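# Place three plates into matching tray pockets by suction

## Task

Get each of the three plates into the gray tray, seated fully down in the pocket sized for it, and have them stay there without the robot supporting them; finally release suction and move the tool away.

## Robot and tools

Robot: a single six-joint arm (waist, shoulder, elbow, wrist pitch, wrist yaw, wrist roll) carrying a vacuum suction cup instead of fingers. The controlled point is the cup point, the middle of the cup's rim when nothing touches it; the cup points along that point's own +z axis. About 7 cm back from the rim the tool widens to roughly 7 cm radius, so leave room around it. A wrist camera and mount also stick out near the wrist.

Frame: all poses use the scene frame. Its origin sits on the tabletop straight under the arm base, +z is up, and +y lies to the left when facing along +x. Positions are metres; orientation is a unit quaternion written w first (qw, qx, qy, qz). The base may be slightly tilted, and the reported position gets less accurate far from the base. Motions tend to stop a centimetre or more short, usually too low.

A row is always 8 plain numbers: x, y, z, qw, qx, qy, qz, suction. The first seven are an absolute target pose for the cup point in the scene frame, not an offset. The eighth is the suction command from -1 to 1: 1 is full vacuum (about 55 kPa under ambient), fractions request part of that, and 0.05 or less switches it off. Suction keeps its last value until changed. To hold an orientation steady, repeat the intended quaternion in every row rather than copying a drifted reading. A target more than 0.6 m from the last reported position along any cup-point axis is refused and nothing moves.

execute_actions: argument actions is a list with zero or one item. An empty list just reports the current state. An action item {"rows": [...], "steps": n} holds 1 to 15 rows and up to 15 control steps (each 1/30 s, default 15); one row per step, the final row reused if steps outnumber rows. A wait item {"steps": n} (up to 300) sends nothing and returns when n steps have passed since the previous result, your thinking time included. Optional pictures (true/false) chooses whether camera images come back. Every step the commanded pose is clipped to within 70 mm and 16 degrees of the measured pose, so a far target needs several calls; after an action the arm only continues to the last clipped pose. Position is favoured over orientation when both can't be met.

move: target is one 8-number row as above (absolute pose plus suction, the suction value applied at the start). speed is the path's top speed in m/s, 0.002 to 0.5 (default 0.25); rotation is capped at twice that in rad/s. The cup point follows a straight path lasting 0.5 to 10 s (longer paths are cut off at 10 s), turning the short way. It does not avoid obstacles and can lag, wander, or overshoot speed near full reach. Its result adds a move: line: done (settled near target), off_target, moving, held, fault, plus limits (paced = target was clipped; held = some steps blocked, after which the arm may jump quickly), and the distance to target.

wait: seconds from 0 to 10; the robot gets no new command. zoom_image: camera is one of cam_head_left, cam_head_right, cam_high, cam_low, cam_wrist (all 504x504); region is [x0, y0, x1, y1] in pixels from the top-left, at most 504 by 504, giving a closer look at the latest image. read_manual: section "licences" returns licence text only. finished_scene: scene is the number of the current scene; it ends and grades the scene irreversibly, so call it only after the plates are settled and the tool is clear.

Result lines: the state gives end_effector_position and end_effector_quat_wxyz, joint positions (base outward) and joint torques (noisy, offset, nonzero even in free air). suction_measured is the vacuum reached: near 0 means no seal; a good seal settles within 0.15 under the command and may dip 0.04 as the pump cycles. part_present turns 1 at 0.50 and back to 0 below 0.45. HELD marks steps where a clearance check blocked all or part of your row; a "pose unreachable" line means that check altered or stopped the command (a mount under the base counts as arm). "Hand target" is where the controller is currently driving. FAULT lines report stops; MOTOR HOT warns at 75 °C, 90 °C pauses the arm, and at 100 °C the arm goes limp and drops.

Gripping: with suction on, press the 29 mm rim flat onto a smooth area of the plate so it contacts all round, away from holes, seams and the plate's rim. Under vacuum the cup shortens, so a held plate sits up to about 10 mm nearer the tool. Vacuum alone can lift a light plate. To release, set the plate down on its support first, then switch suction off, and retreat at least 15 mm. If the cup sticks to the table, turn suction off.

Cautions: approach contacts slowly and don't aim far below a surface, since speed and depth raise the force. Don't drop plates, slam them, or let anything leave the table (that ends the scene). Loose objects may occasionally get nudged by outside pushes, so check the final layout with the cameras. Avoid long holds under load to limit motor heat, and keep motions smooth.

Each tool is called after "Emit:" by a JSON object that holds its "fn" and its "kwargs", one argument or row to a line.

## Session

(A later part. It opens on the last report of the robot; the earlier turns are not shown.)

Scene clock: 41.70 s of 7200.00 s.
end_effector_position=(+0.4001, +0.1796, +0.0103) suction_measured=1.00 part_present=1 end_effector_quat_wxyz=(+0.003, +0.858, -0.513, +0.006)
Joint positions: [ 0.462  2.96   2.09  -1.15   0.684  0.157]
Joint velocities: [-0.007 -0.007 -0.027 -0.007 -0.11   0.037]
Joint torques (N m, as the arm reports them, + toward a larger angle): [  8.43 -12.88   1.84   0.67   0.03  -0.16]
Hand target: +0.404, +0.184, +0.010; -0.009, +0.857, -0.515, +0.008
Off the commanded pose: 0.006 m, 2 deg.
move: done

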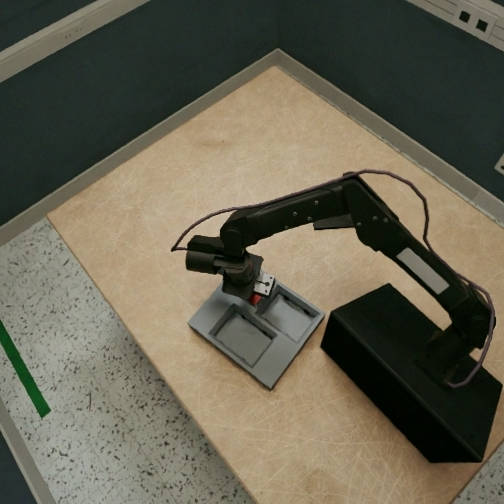

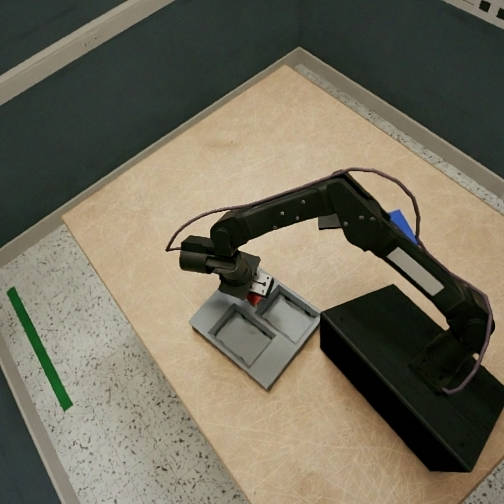

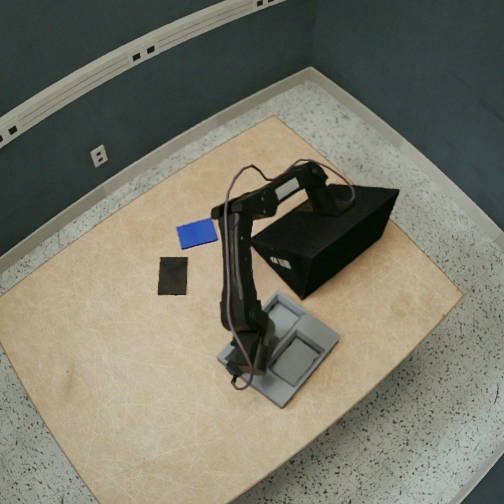

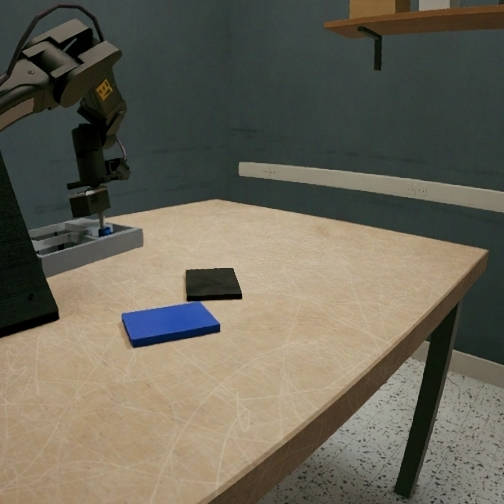

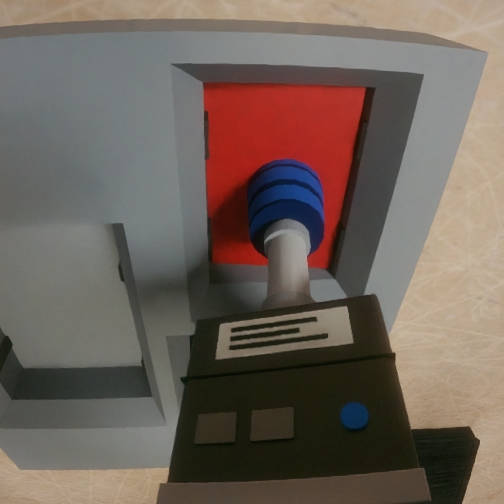

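Emit:
{"fn": "execute_actions", "kwargs": {
  "actions": [
    {"rows":[[0.404,0.184,0.003,-0.01,0.857,-0.515,0.008,1],[0.404,0.184,0.003,-0.01,0.857,-0.515,0.008,1],[0.404,0.184,0.003,-0.01,0.857,-0.515,0.008,1],[0.404,0.184,0.003,-0.01,0.857,-0.515,0.008,1],[0.404,0.184,0.003,-0.01,0.857,-0.515,0.008,0]]}
  ],
  "pictures": false
}}

Emit:
{"fn": "move", "kwargs": {
  "target": [0.40,0.18,0.075,0,0.857,-0.515,0,0],
  "speed": 0.15
}}

Emit:
{"fn": "move", "kwargs": {
  "target": [0.425,-0.097,0.055,0,0.982,-0.191,0,0],
  "speed": 0.3
}}

Emit:
{"fn": "zoom_image", "kwargs": {
  "camera": "cam_head_left",
  "region": [180,250,330,400]
}}

Scene clock: 50.57 s of 7200.00 s.
end_effector_position=(+0.4020, +0.1787, +0.0079) suction_measured=0.00 part_present=0 end_effector_quat_wxyz=(+0.002, +0.861, -0.508, +0.012)
Joint positions: [ 0.46   2.955  2.072 -1.126  0.694  0.137]
Joint velocities: [-0.007 -0.002  0.002 -0.066 -0.081 -0.007]
Joint torques (N m, as the arm reports them, + toward a larger angle): [  7.97 -12.15   2.31   0.79   0.    -0.06]
Hand target: +0.404, +0.184, +0.003; -0.009, +0.857, -0.515, +0.008
Off the commanded pose: 0.007 m, 2 deg.
Steps of this call (steps 1 to 251: nothing new was sent; steps 252 to 266: all 15 steps of this action). Readings (end_effector_position | what the end effector reports):
252: (+0.4000, +0.1797, +0.0097) | suction_measured=0.99 part_present=1
253: (+0.4003, +0.1797, +0.0095) | suction_measured=0.99 part_present=1
255: (+0.4005, +0.1796, +0.0094) | suction_measured=0.99 part_present=1
259: (+0.4016, +0.1798, +0.0089) | suction_measured=0.00 part_present=0
266: the state above

Scene clock: 52.00 s of 7200.00 s.
end_effector_position=(+0.3980, +0.1727, +0.0642) suction_measured=0.00 part_present=0 end_effector_quat_wxyz=(+0.009, +0.857, -0.516, -0.006)
Joint positions: [ 0.519  2.955  2.271 -1.398  0.638  0.241]
Joint velocities: [-0.002 -0.002 -0.002 -0.066 -0.037 -0.066]
Joint torques (N m, as the arm reports them, + toward a larger angle): [ 10.6  -11.9    5.98   0.08   0.01  -0.02]
Hand target: +0.399, +0.179, +0.075; -0.001, +0.857, -0.515, -0.000
Off the commanded pose: 0.013 m, 1 deg.
move: off_target

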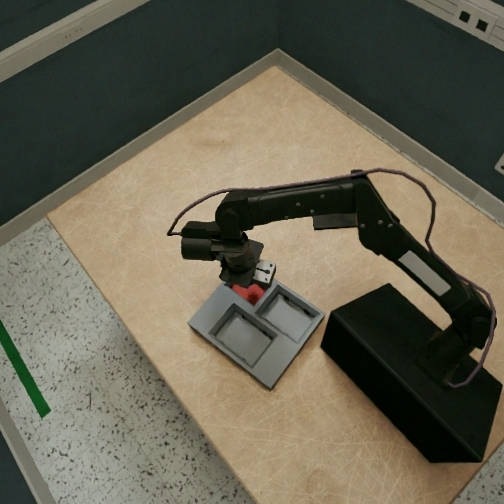

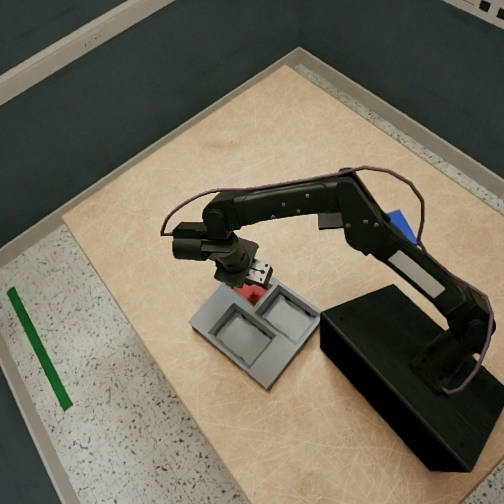

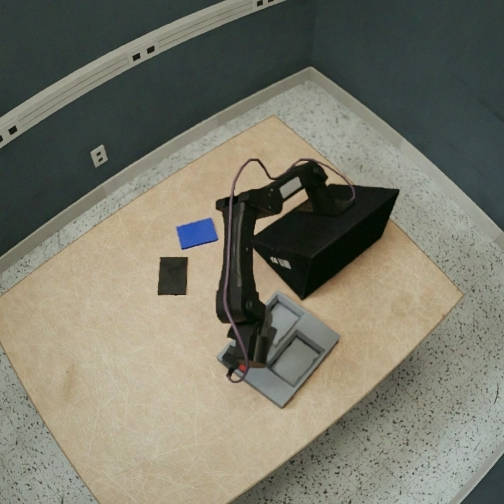

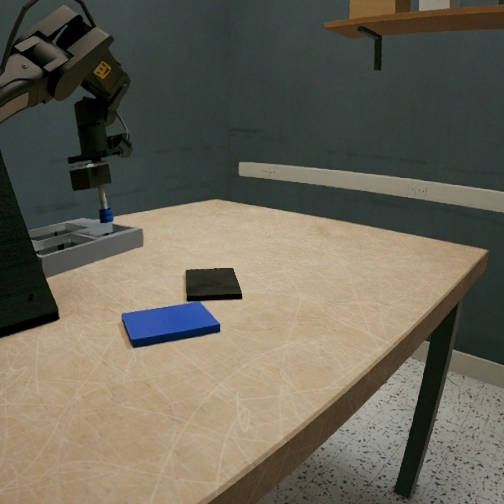

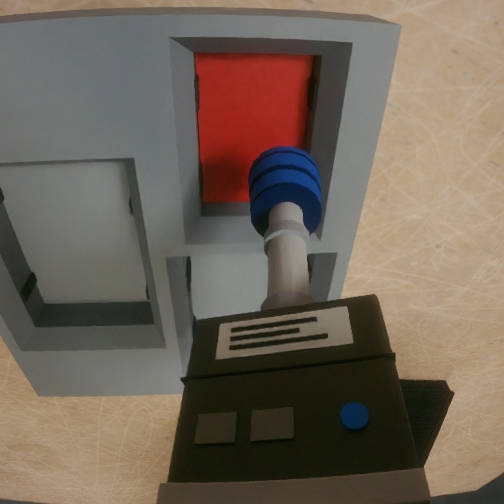

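Scene clock: 53.97 s of 7200.00 s.
end_effector_position=(+0.4134, -0.1009, +0.0386) suction_measured=0.00 part_present=0 end_effector_quat_wxyz=(+0.011, +0.981, -0.191, -0.021)
Joint positions: [ 0.053  2.304  1.77  -1.195  0.788 -1.019]
Joint velocities: [ 0.002 -0.007 -0.002 -0.066 -0.081 -0.037]
Joint torques (N m, as the arm reports them, + toward a larger angle): [ 10.75 -12.15   2.3    0.29   0.07  -0.04]
Hand target: +0.420, -0.099, +0.054; +0.002, +0.982, -0.191, -0.001
Off the commanded pose: 0.020 m, 3 deg.
move: off_target

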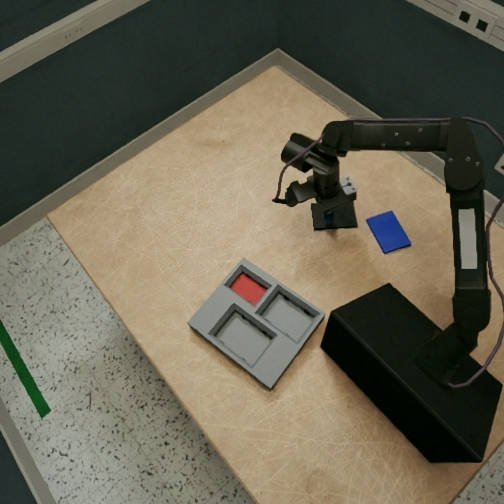

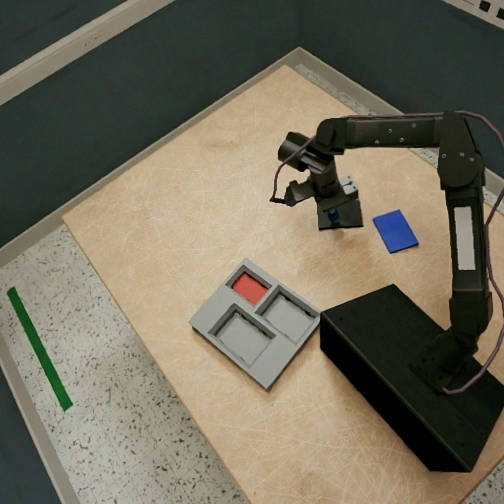

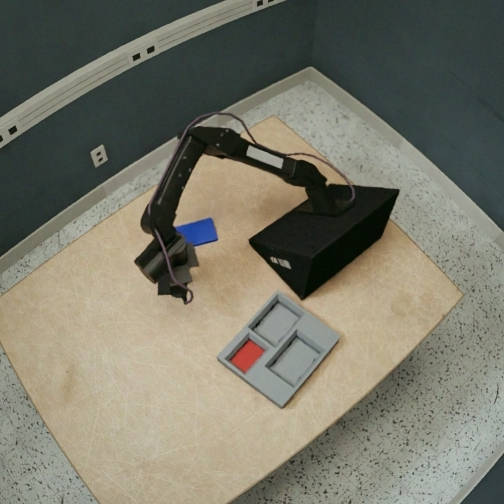

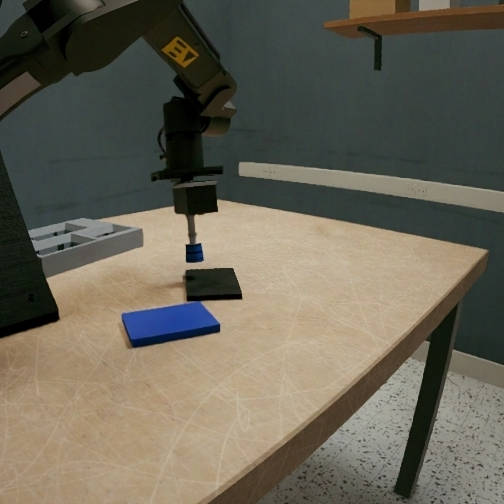

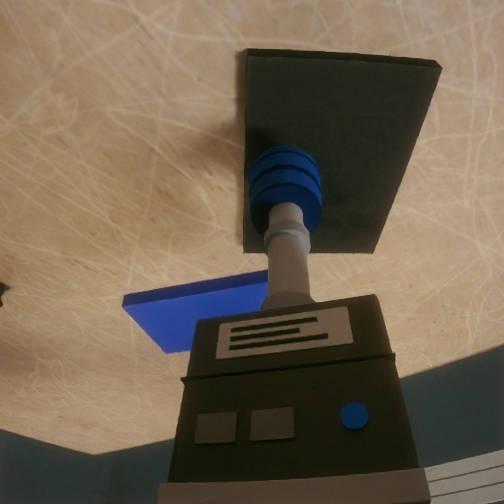

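Region (180, 250, 330, 400) of cam_head_left's 504x504 image, scaled by 3.360, with more detail than that image has.

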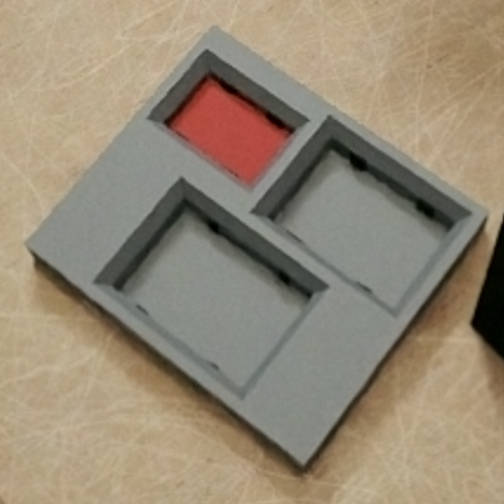

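Emit:
{"fn": "move", "kwargs": {
  "target": [0.434,-0.117,0.03,0,0.976,-0.216,0.01,0],
  "speed": 0.1
}}

Emit:
{"fn": "move", "kwargs": {
  "target": [0.433,-0.118,0.005,0,0.976,-0.216,0.01,1],
  "speed": 0.04
}}

Scene clock: 57.90 s of 7200.00 s.
end_effector_position=(+0.4276, -0.1142, +0.0174) suction_measured=0.00 part_present=0 end_effector_quat_wxyz=(+0.004, +0.977, -0.213, -0.008)
Joint positions: [-0.008  2.304  1.757 -1.08   0.788 -1.091]
Joint velocities: [-0.002 -0.002 -0.017 -0.037 -0.051  0.037]
Joint torques (N m, as the arm reports them, + toward a larger angle): [ 10.42 -12.18   2.44   0.39   0.13  -0.02]
Hand target: +0.433, -0.117, +0.030; +0.001, +0.976, -0.216, +0.010
Off the commanded pose: 0.014 m, 2 deg.
move: off_target

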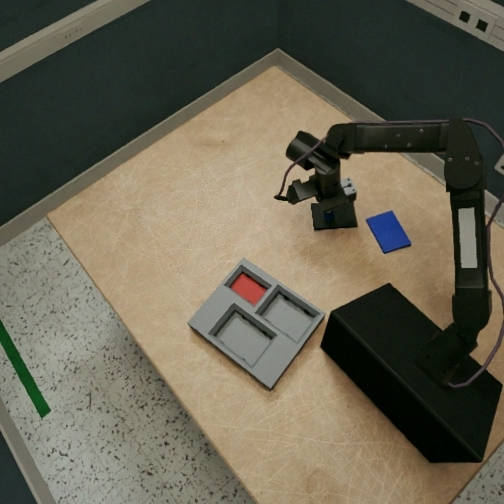

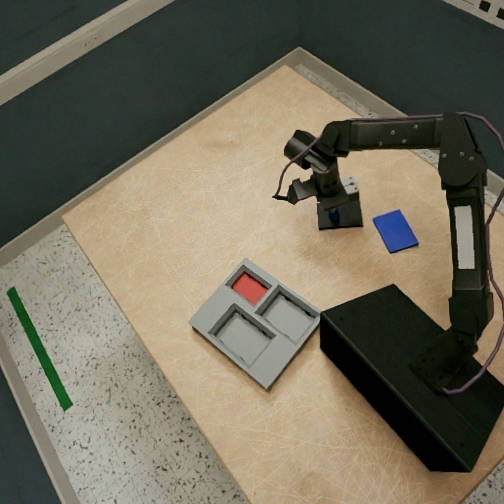

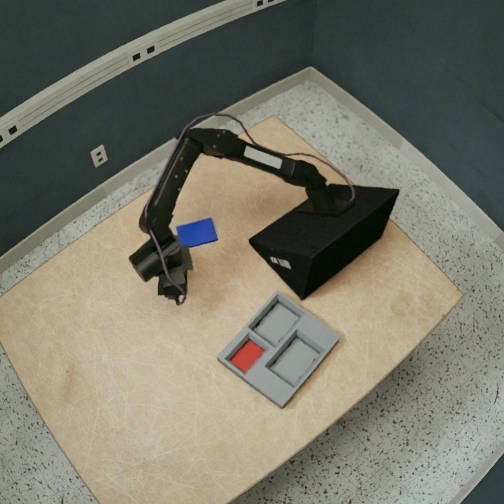

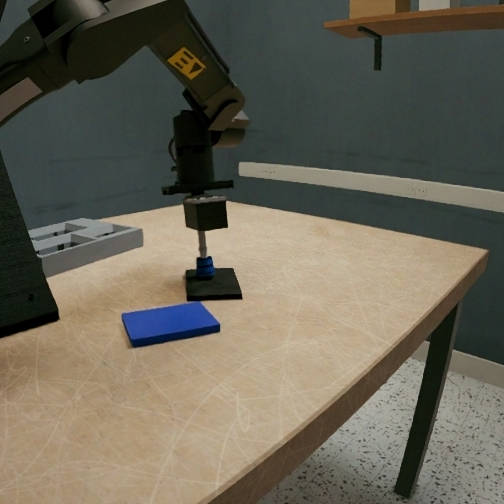

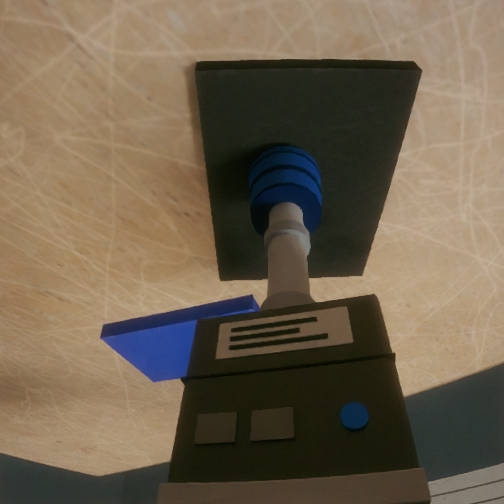

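Scene clock: 58.63 s of 7200.00 s.
end_effector_position=(+0.4276, -0.1195, +0.0017) suction_measured=0.79 part_present=1 end_effector_quat_wxyz=(+0.009, +0.978, -0.210, -0.003)
Joint positions: [-0.038  2.296  1.704 -0.993  0.801 -1.147]
Joint velocities: [ 0.012 -0.002 -0.027  0.037  0.022 -0.066]
Joint torques (N m, as the arm reports them, + toward a larger angle): [  9.01 -11.07   1.82   0.57   0.04  -0.08]
Hand target: +0.433, -0.118, +0.005; +0.000, +0.976, -0.216, +0.009
Off the commanded pose: 0.007 m, 2 deg.
move: done

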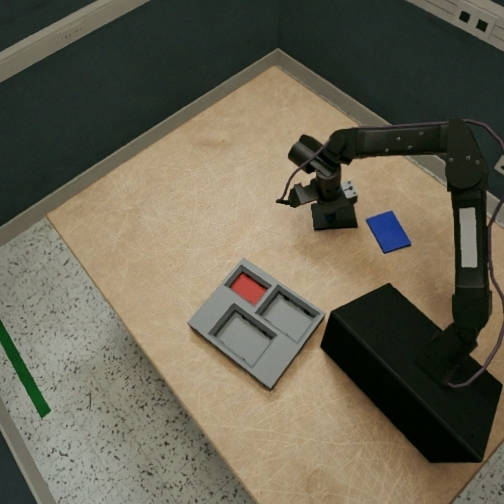

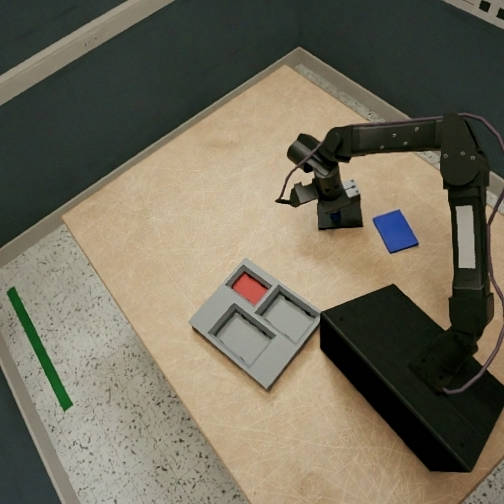

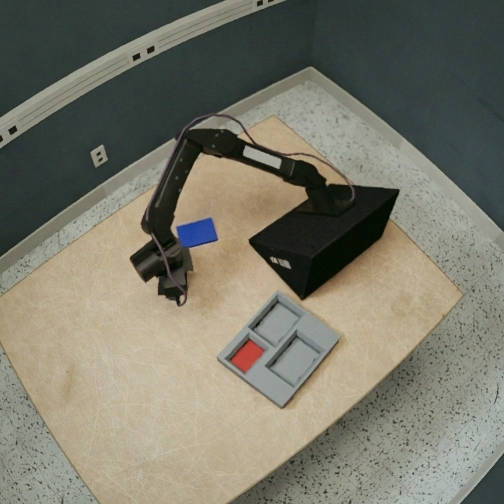

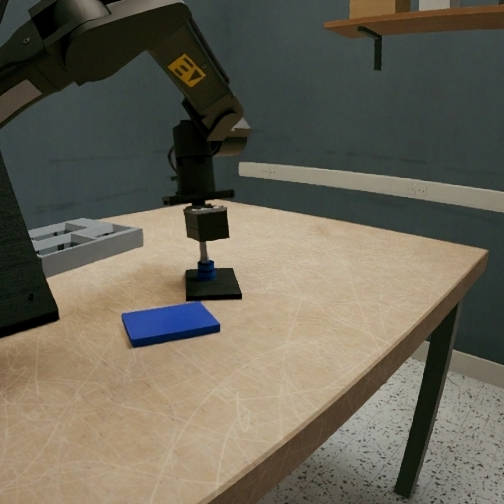

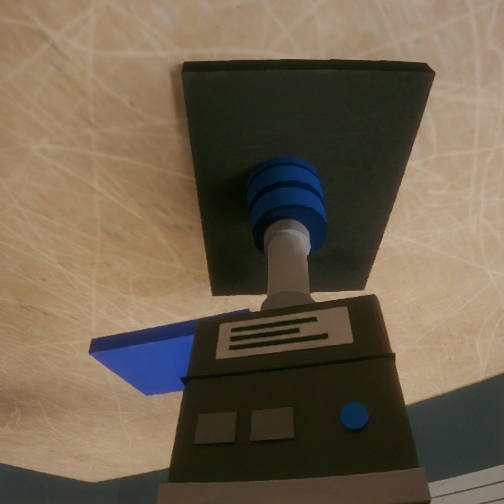

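Emit:
{"fn": "move", "kwargs": {
  "target": [0.41,-0.07,0.095,0,0.95,-0.31,0,1],
  "speed": 0.2
}}

Emit:
{"fn": "move", "kwargs": {
  "target": [0.302,0.248,0.068,-0.005,0.853,-0.522,0.008,1]
}}

Scene clock: 62.63 s of 7200.00 s.
end_effector_position=(+0.4052, -0.0714, +0.0832) suction_measured=0.99 part_present=1 end_effector_quat_wxyz=(+0.006, +0.952, -0.307, -0.010)
Joint positions: [ 0.178  2.292  1.794 -1.317  0.761 -0.632]
Joint velocities: [-0.002 -0.002  0.007 -0.051 -0.022  0.007]
Joint torques (N m, as the arm reports them, + toward a larger angle): [10.11 -9.2   5.5   0.12  0.07  0.06]
Hand target: +0.411, -0.069, +0.095; -0.001, +0.951, -0.310, +0.001
Off the commanded pose: 0.013 m, 1 deg.
move: off_target

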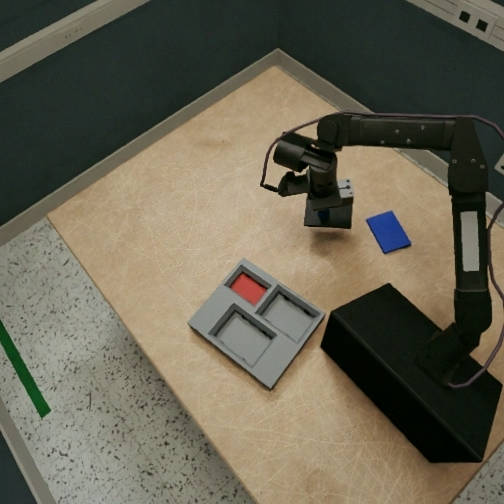

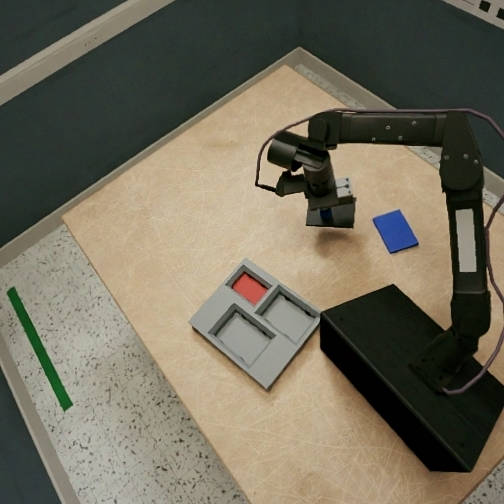

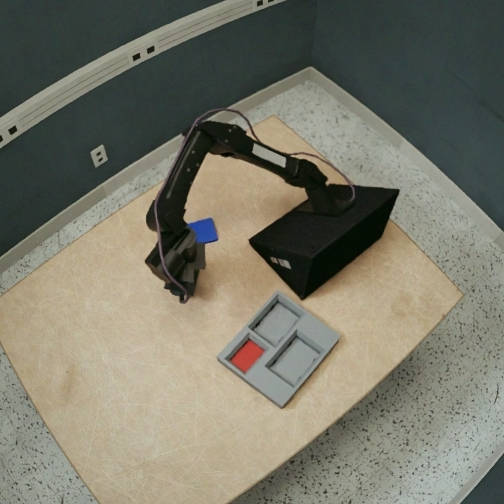

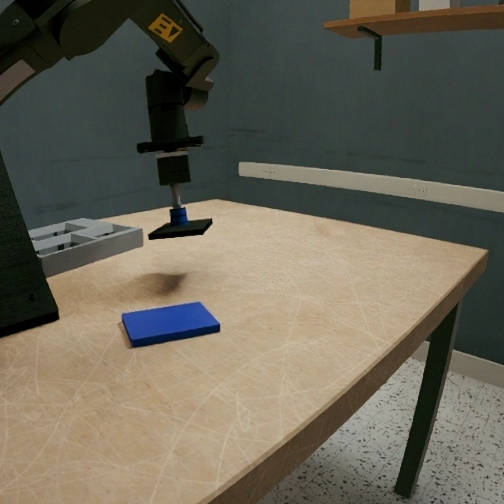

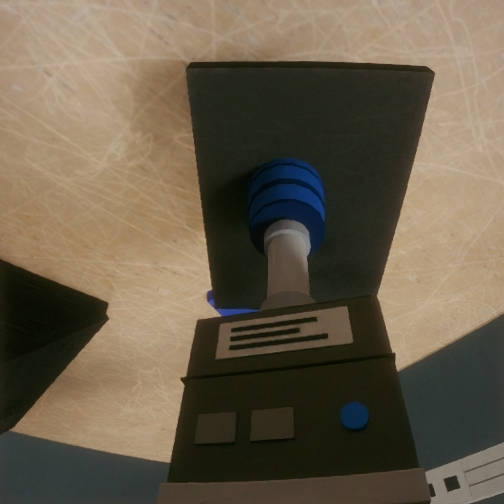

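Scene clock: 64.80 s of 7200.00 s.
end_effector_position=(+0.3035, +0.2480, +0.0610) suction_measured=1.00 part_present=1 end_effector_quat_wxyz=(+0.001, +0.855, -0.519, +0.002)
Joint positions: [ 0.745  2.943  1.967 -1.211  0.53   0.466]
Joint velocities: [ 0.007 -0.002  0.012 -0.051 -0.007  0.007]
Joint torques (N m, as the arm reports them, + toward a larger angle): [  8.24 -12.05   6.48   0.16   0.12   0.  ]
Hand target: +0.308, +0.252, +0.070; -0.008, +0.853, -0.521, +0.007
Off the commanded pose: 0.007 m, 1 deg.
move: done

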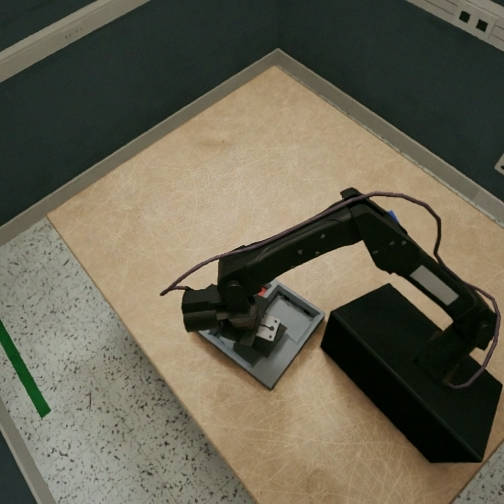

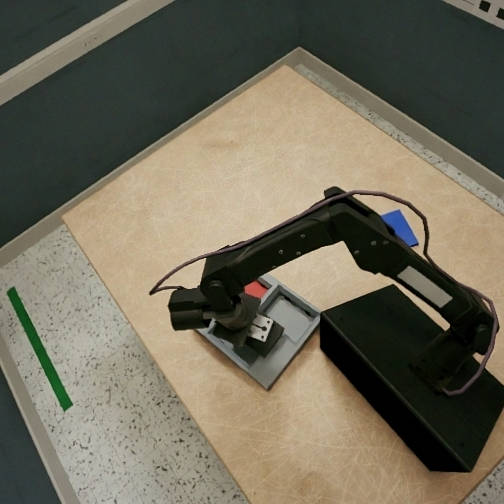

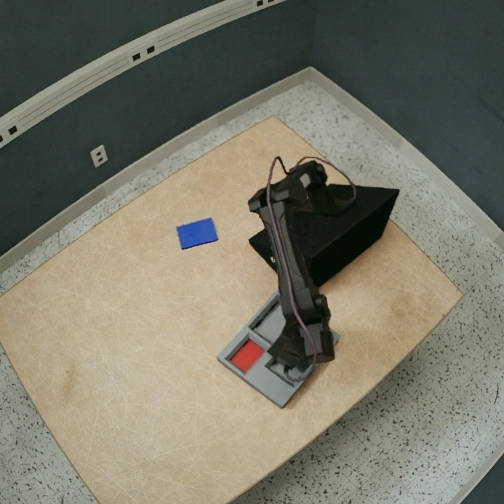

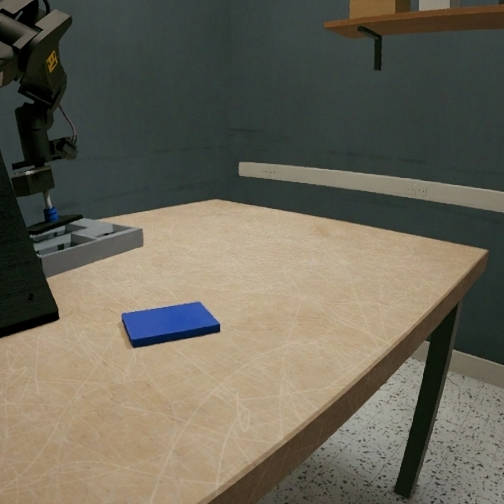

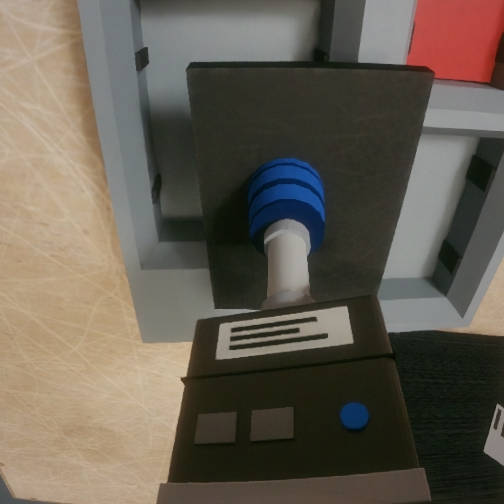

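Emit:
{"fn": "move", "kwargs": {
  "target": [0.309,0.285,0.056,-0.005,0.855,-0.519,0.008,1],
  "speed": 0.08
}}

Scene clock: 67.83 s of 7200.00 s.
end_effector_position=(+0.3086, +0.2752, +0.0484) suction_measured=0.99 part_present=1 end_effector_quat_wxyz=(+0.006, +0.856, -0.518, +0.001)
Joint positions: [ 0.753  3.096  2.172 -1.278  0.524  0.476]
Joint velocities: [ 0.012 -0.027  0.022 -0.051 -0.037  0.051]
Joint torques (N m, as the arm reports them, + toward a larger angle): [  8.84 -12.21   5.99   0.38   0.04   0.05]
Hand target: +0.309, +0.285, +0.056; -0.006, +0.855, -0.519, +0.008
Off the commanded pose: 0.012 m, 1 deg.
move: off_target

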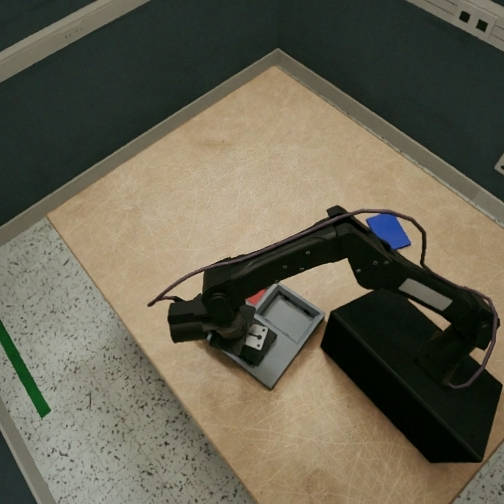

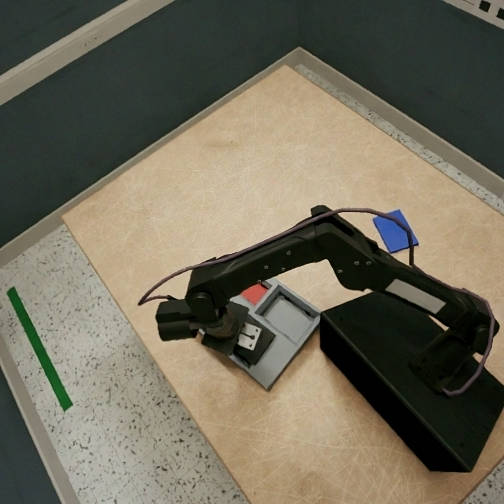

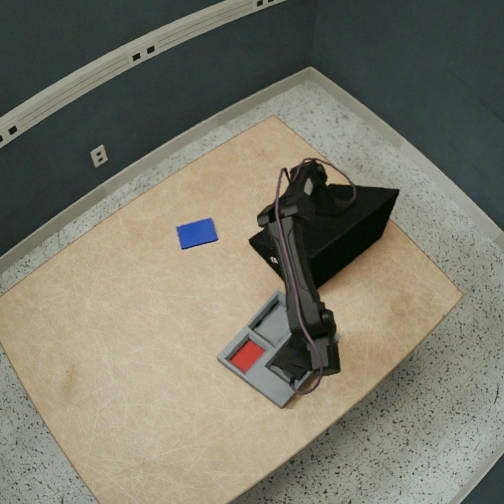

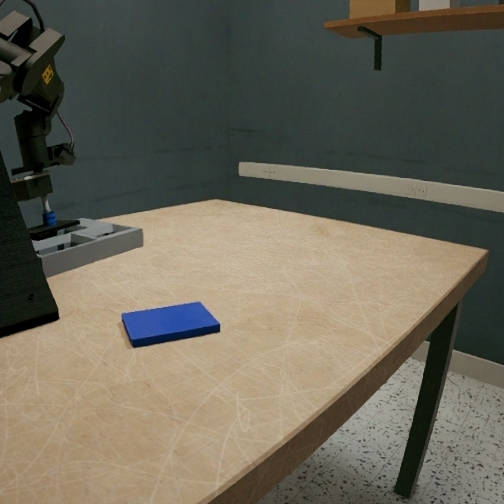

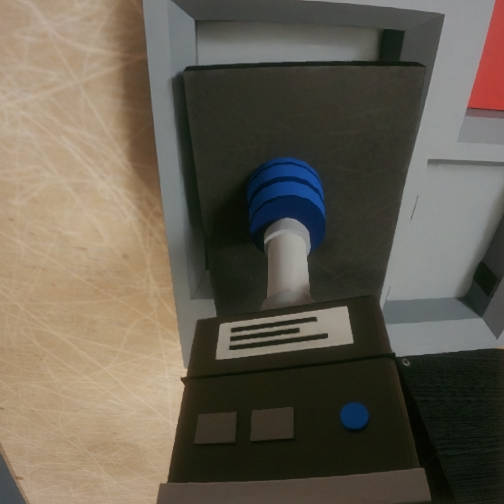

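Emit:
{"fn": "move", "kwargs": {
  "target": [0.315,0.283,0.07,0,0.845,-0.535,0,1],
  "speed": 0.05
}}

Emit:
{"fn": "move", "kwargs": {
  "target": [0.325,0.293,0.062,0,0.845,-0.535,0,1],
  "speed": 0.05
}}

Scene clock: 71.50 s of 7200.00 s.
end_effector_position=(+0.3164, +0.2753, +0.0617) suction_measured=0.96 part_present=1 end_effector_quat_wxyz=(+0.007, +0.842, -0.539, -0.006)
Joint positions: [ 0.749  3.125  2.29  -1.368  0.511  0.522]
Joint velocities: [-0.012  0.002  0.002 -0.037 -0.007 -0.007]
Joint torques (N m, as the arm reports them, + toward a larger angle): [  8.8  -12.31   6.23   0.17   0.     0.01]
Hand target: +0.315, +0.282, +0.070; -0.001, +0.845, -0.535, -0.000
Off the commanded pose: 0.011 m, 1 deg.
move: off_target

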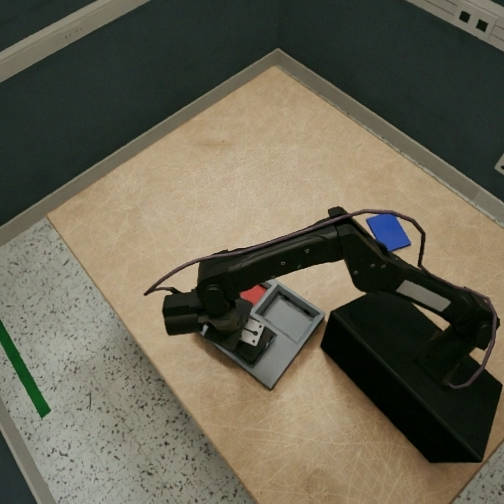

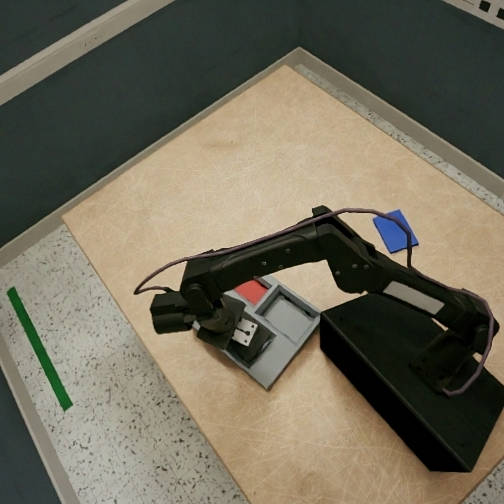

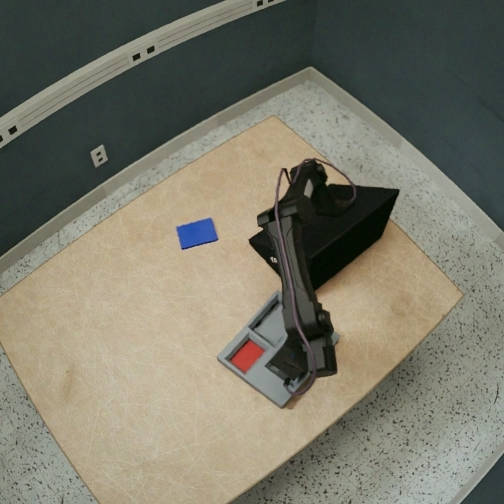

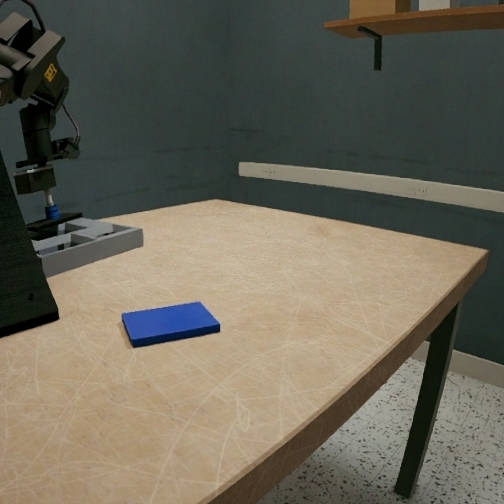

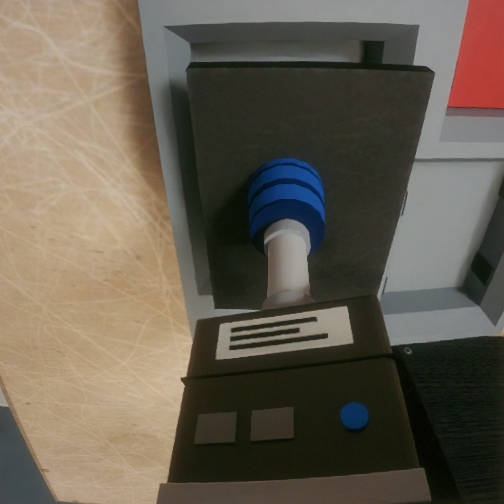

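Scene clock: 72.37 s of 7200.00 s.
end_effector_position=(+0.3261, +0.2838, +0.0593) suction_measured=0.99 part_present=1 end_effector_quat_wxyz=(-0.013, +0.840, -0.542, -0.008)
Joint positions: [ 0.738  3.125  2.29  -1.318  0.511  0.497]
Joint velocities: [-0.027  0.007  0.012  0.007  0.051 -0.051]
Joint torques (N m, as the arm reports them, + toward a larger angle): [  8.9  -12.6    4.77   0.45   0.06  -0.08]
Hand target: +0.325, +0.292, +0.062; -0.022, +0.845, -0.535, +0.000
Off the commanded pose: 0.010 m, 2 deg.
joint sent to its limit — the command would take joint 2 (shoulder) past its upper limit, so that joint was sent only as far as its limit.
move: done

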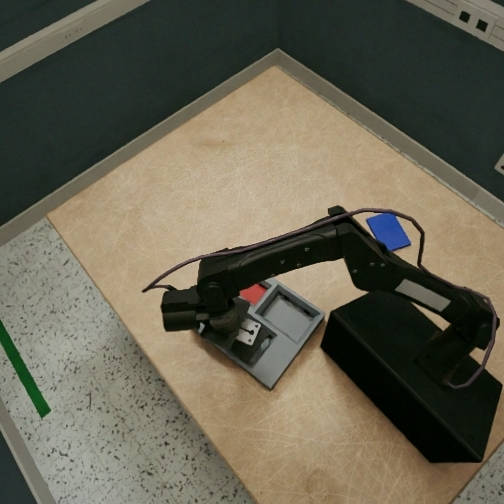

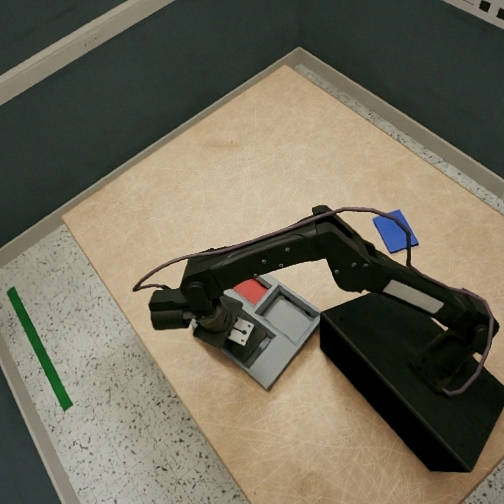

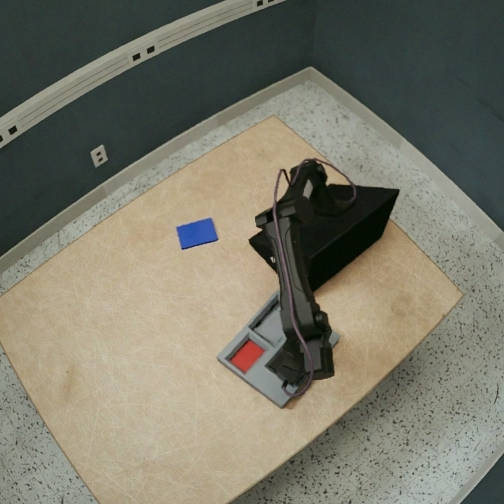

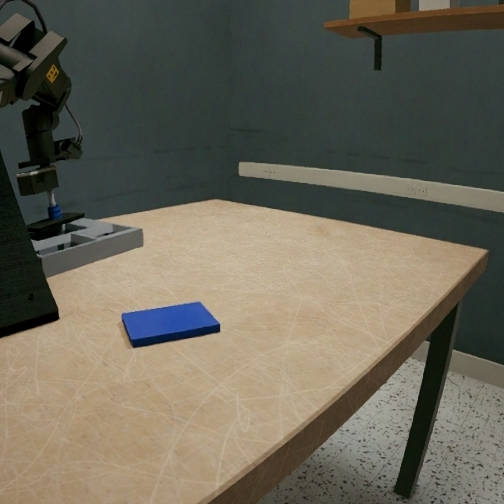

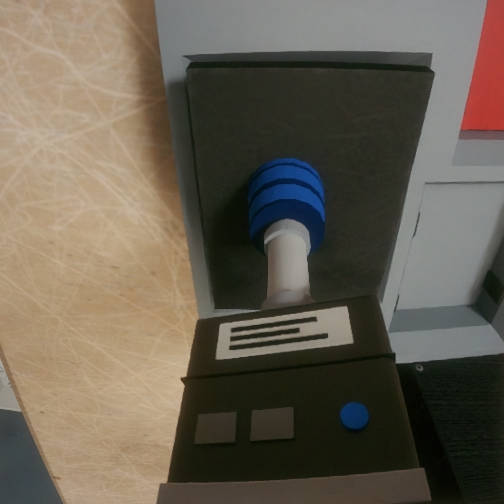

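The plate sprang back to its original angle, so I'll restore the yaw and lower it.

Emit:
{"fn": "move", "kwargs": {
  "target": [0.325,0.29,0.045,-0.015,0.853,-0.522,0,1],
  "speed": 0.03
}}

Scene clock: 74.87 s of 7200.00 s.
end_effector_position=(+0.3260, +0.2861, +0.0461) suction_measured=0.99 part_present=1 end_effector_quat_wxyz=(-0.016, +0.848, -0.529, -0.013)
Joint positions: [ 0.722  3.125  2.246 -1.261  0.51   0.449]
Joint velocities: [-0.002 -0.012 -0.012  0.007  0.007  0.066]
Joint torques (N m, as the arm reports them, + toward a larger angle): [  8.48 -12.38   3.72   0.43   0.17  -0.09]
Hand target: +0.325, +0.290, +0.045; -0.018, +0.853, -0.522, -0.000
Off the commanded pose: 0.004 m, 2 deg.
joint sent to its limit — the command would take joint 2 (shoulder) past its upper limit, so that joint was sent only as far as its limit.
move: done

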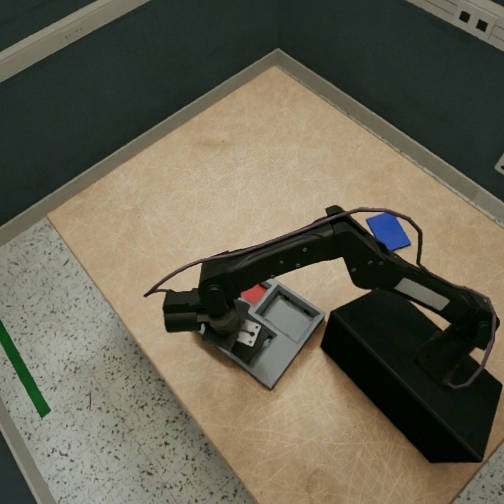

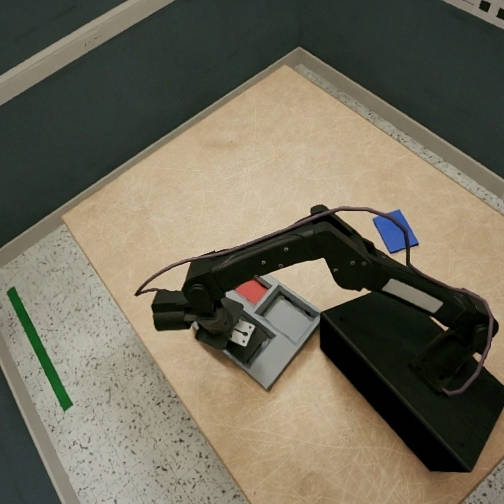

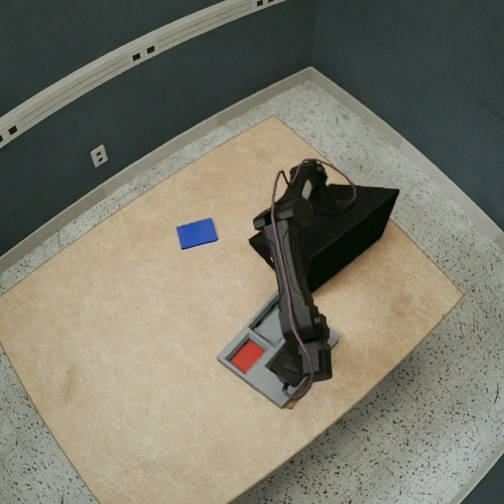

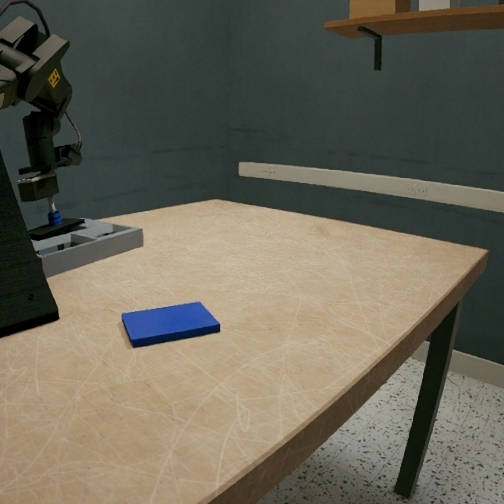

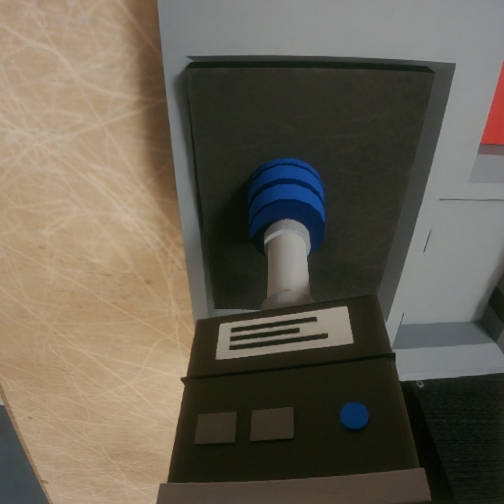

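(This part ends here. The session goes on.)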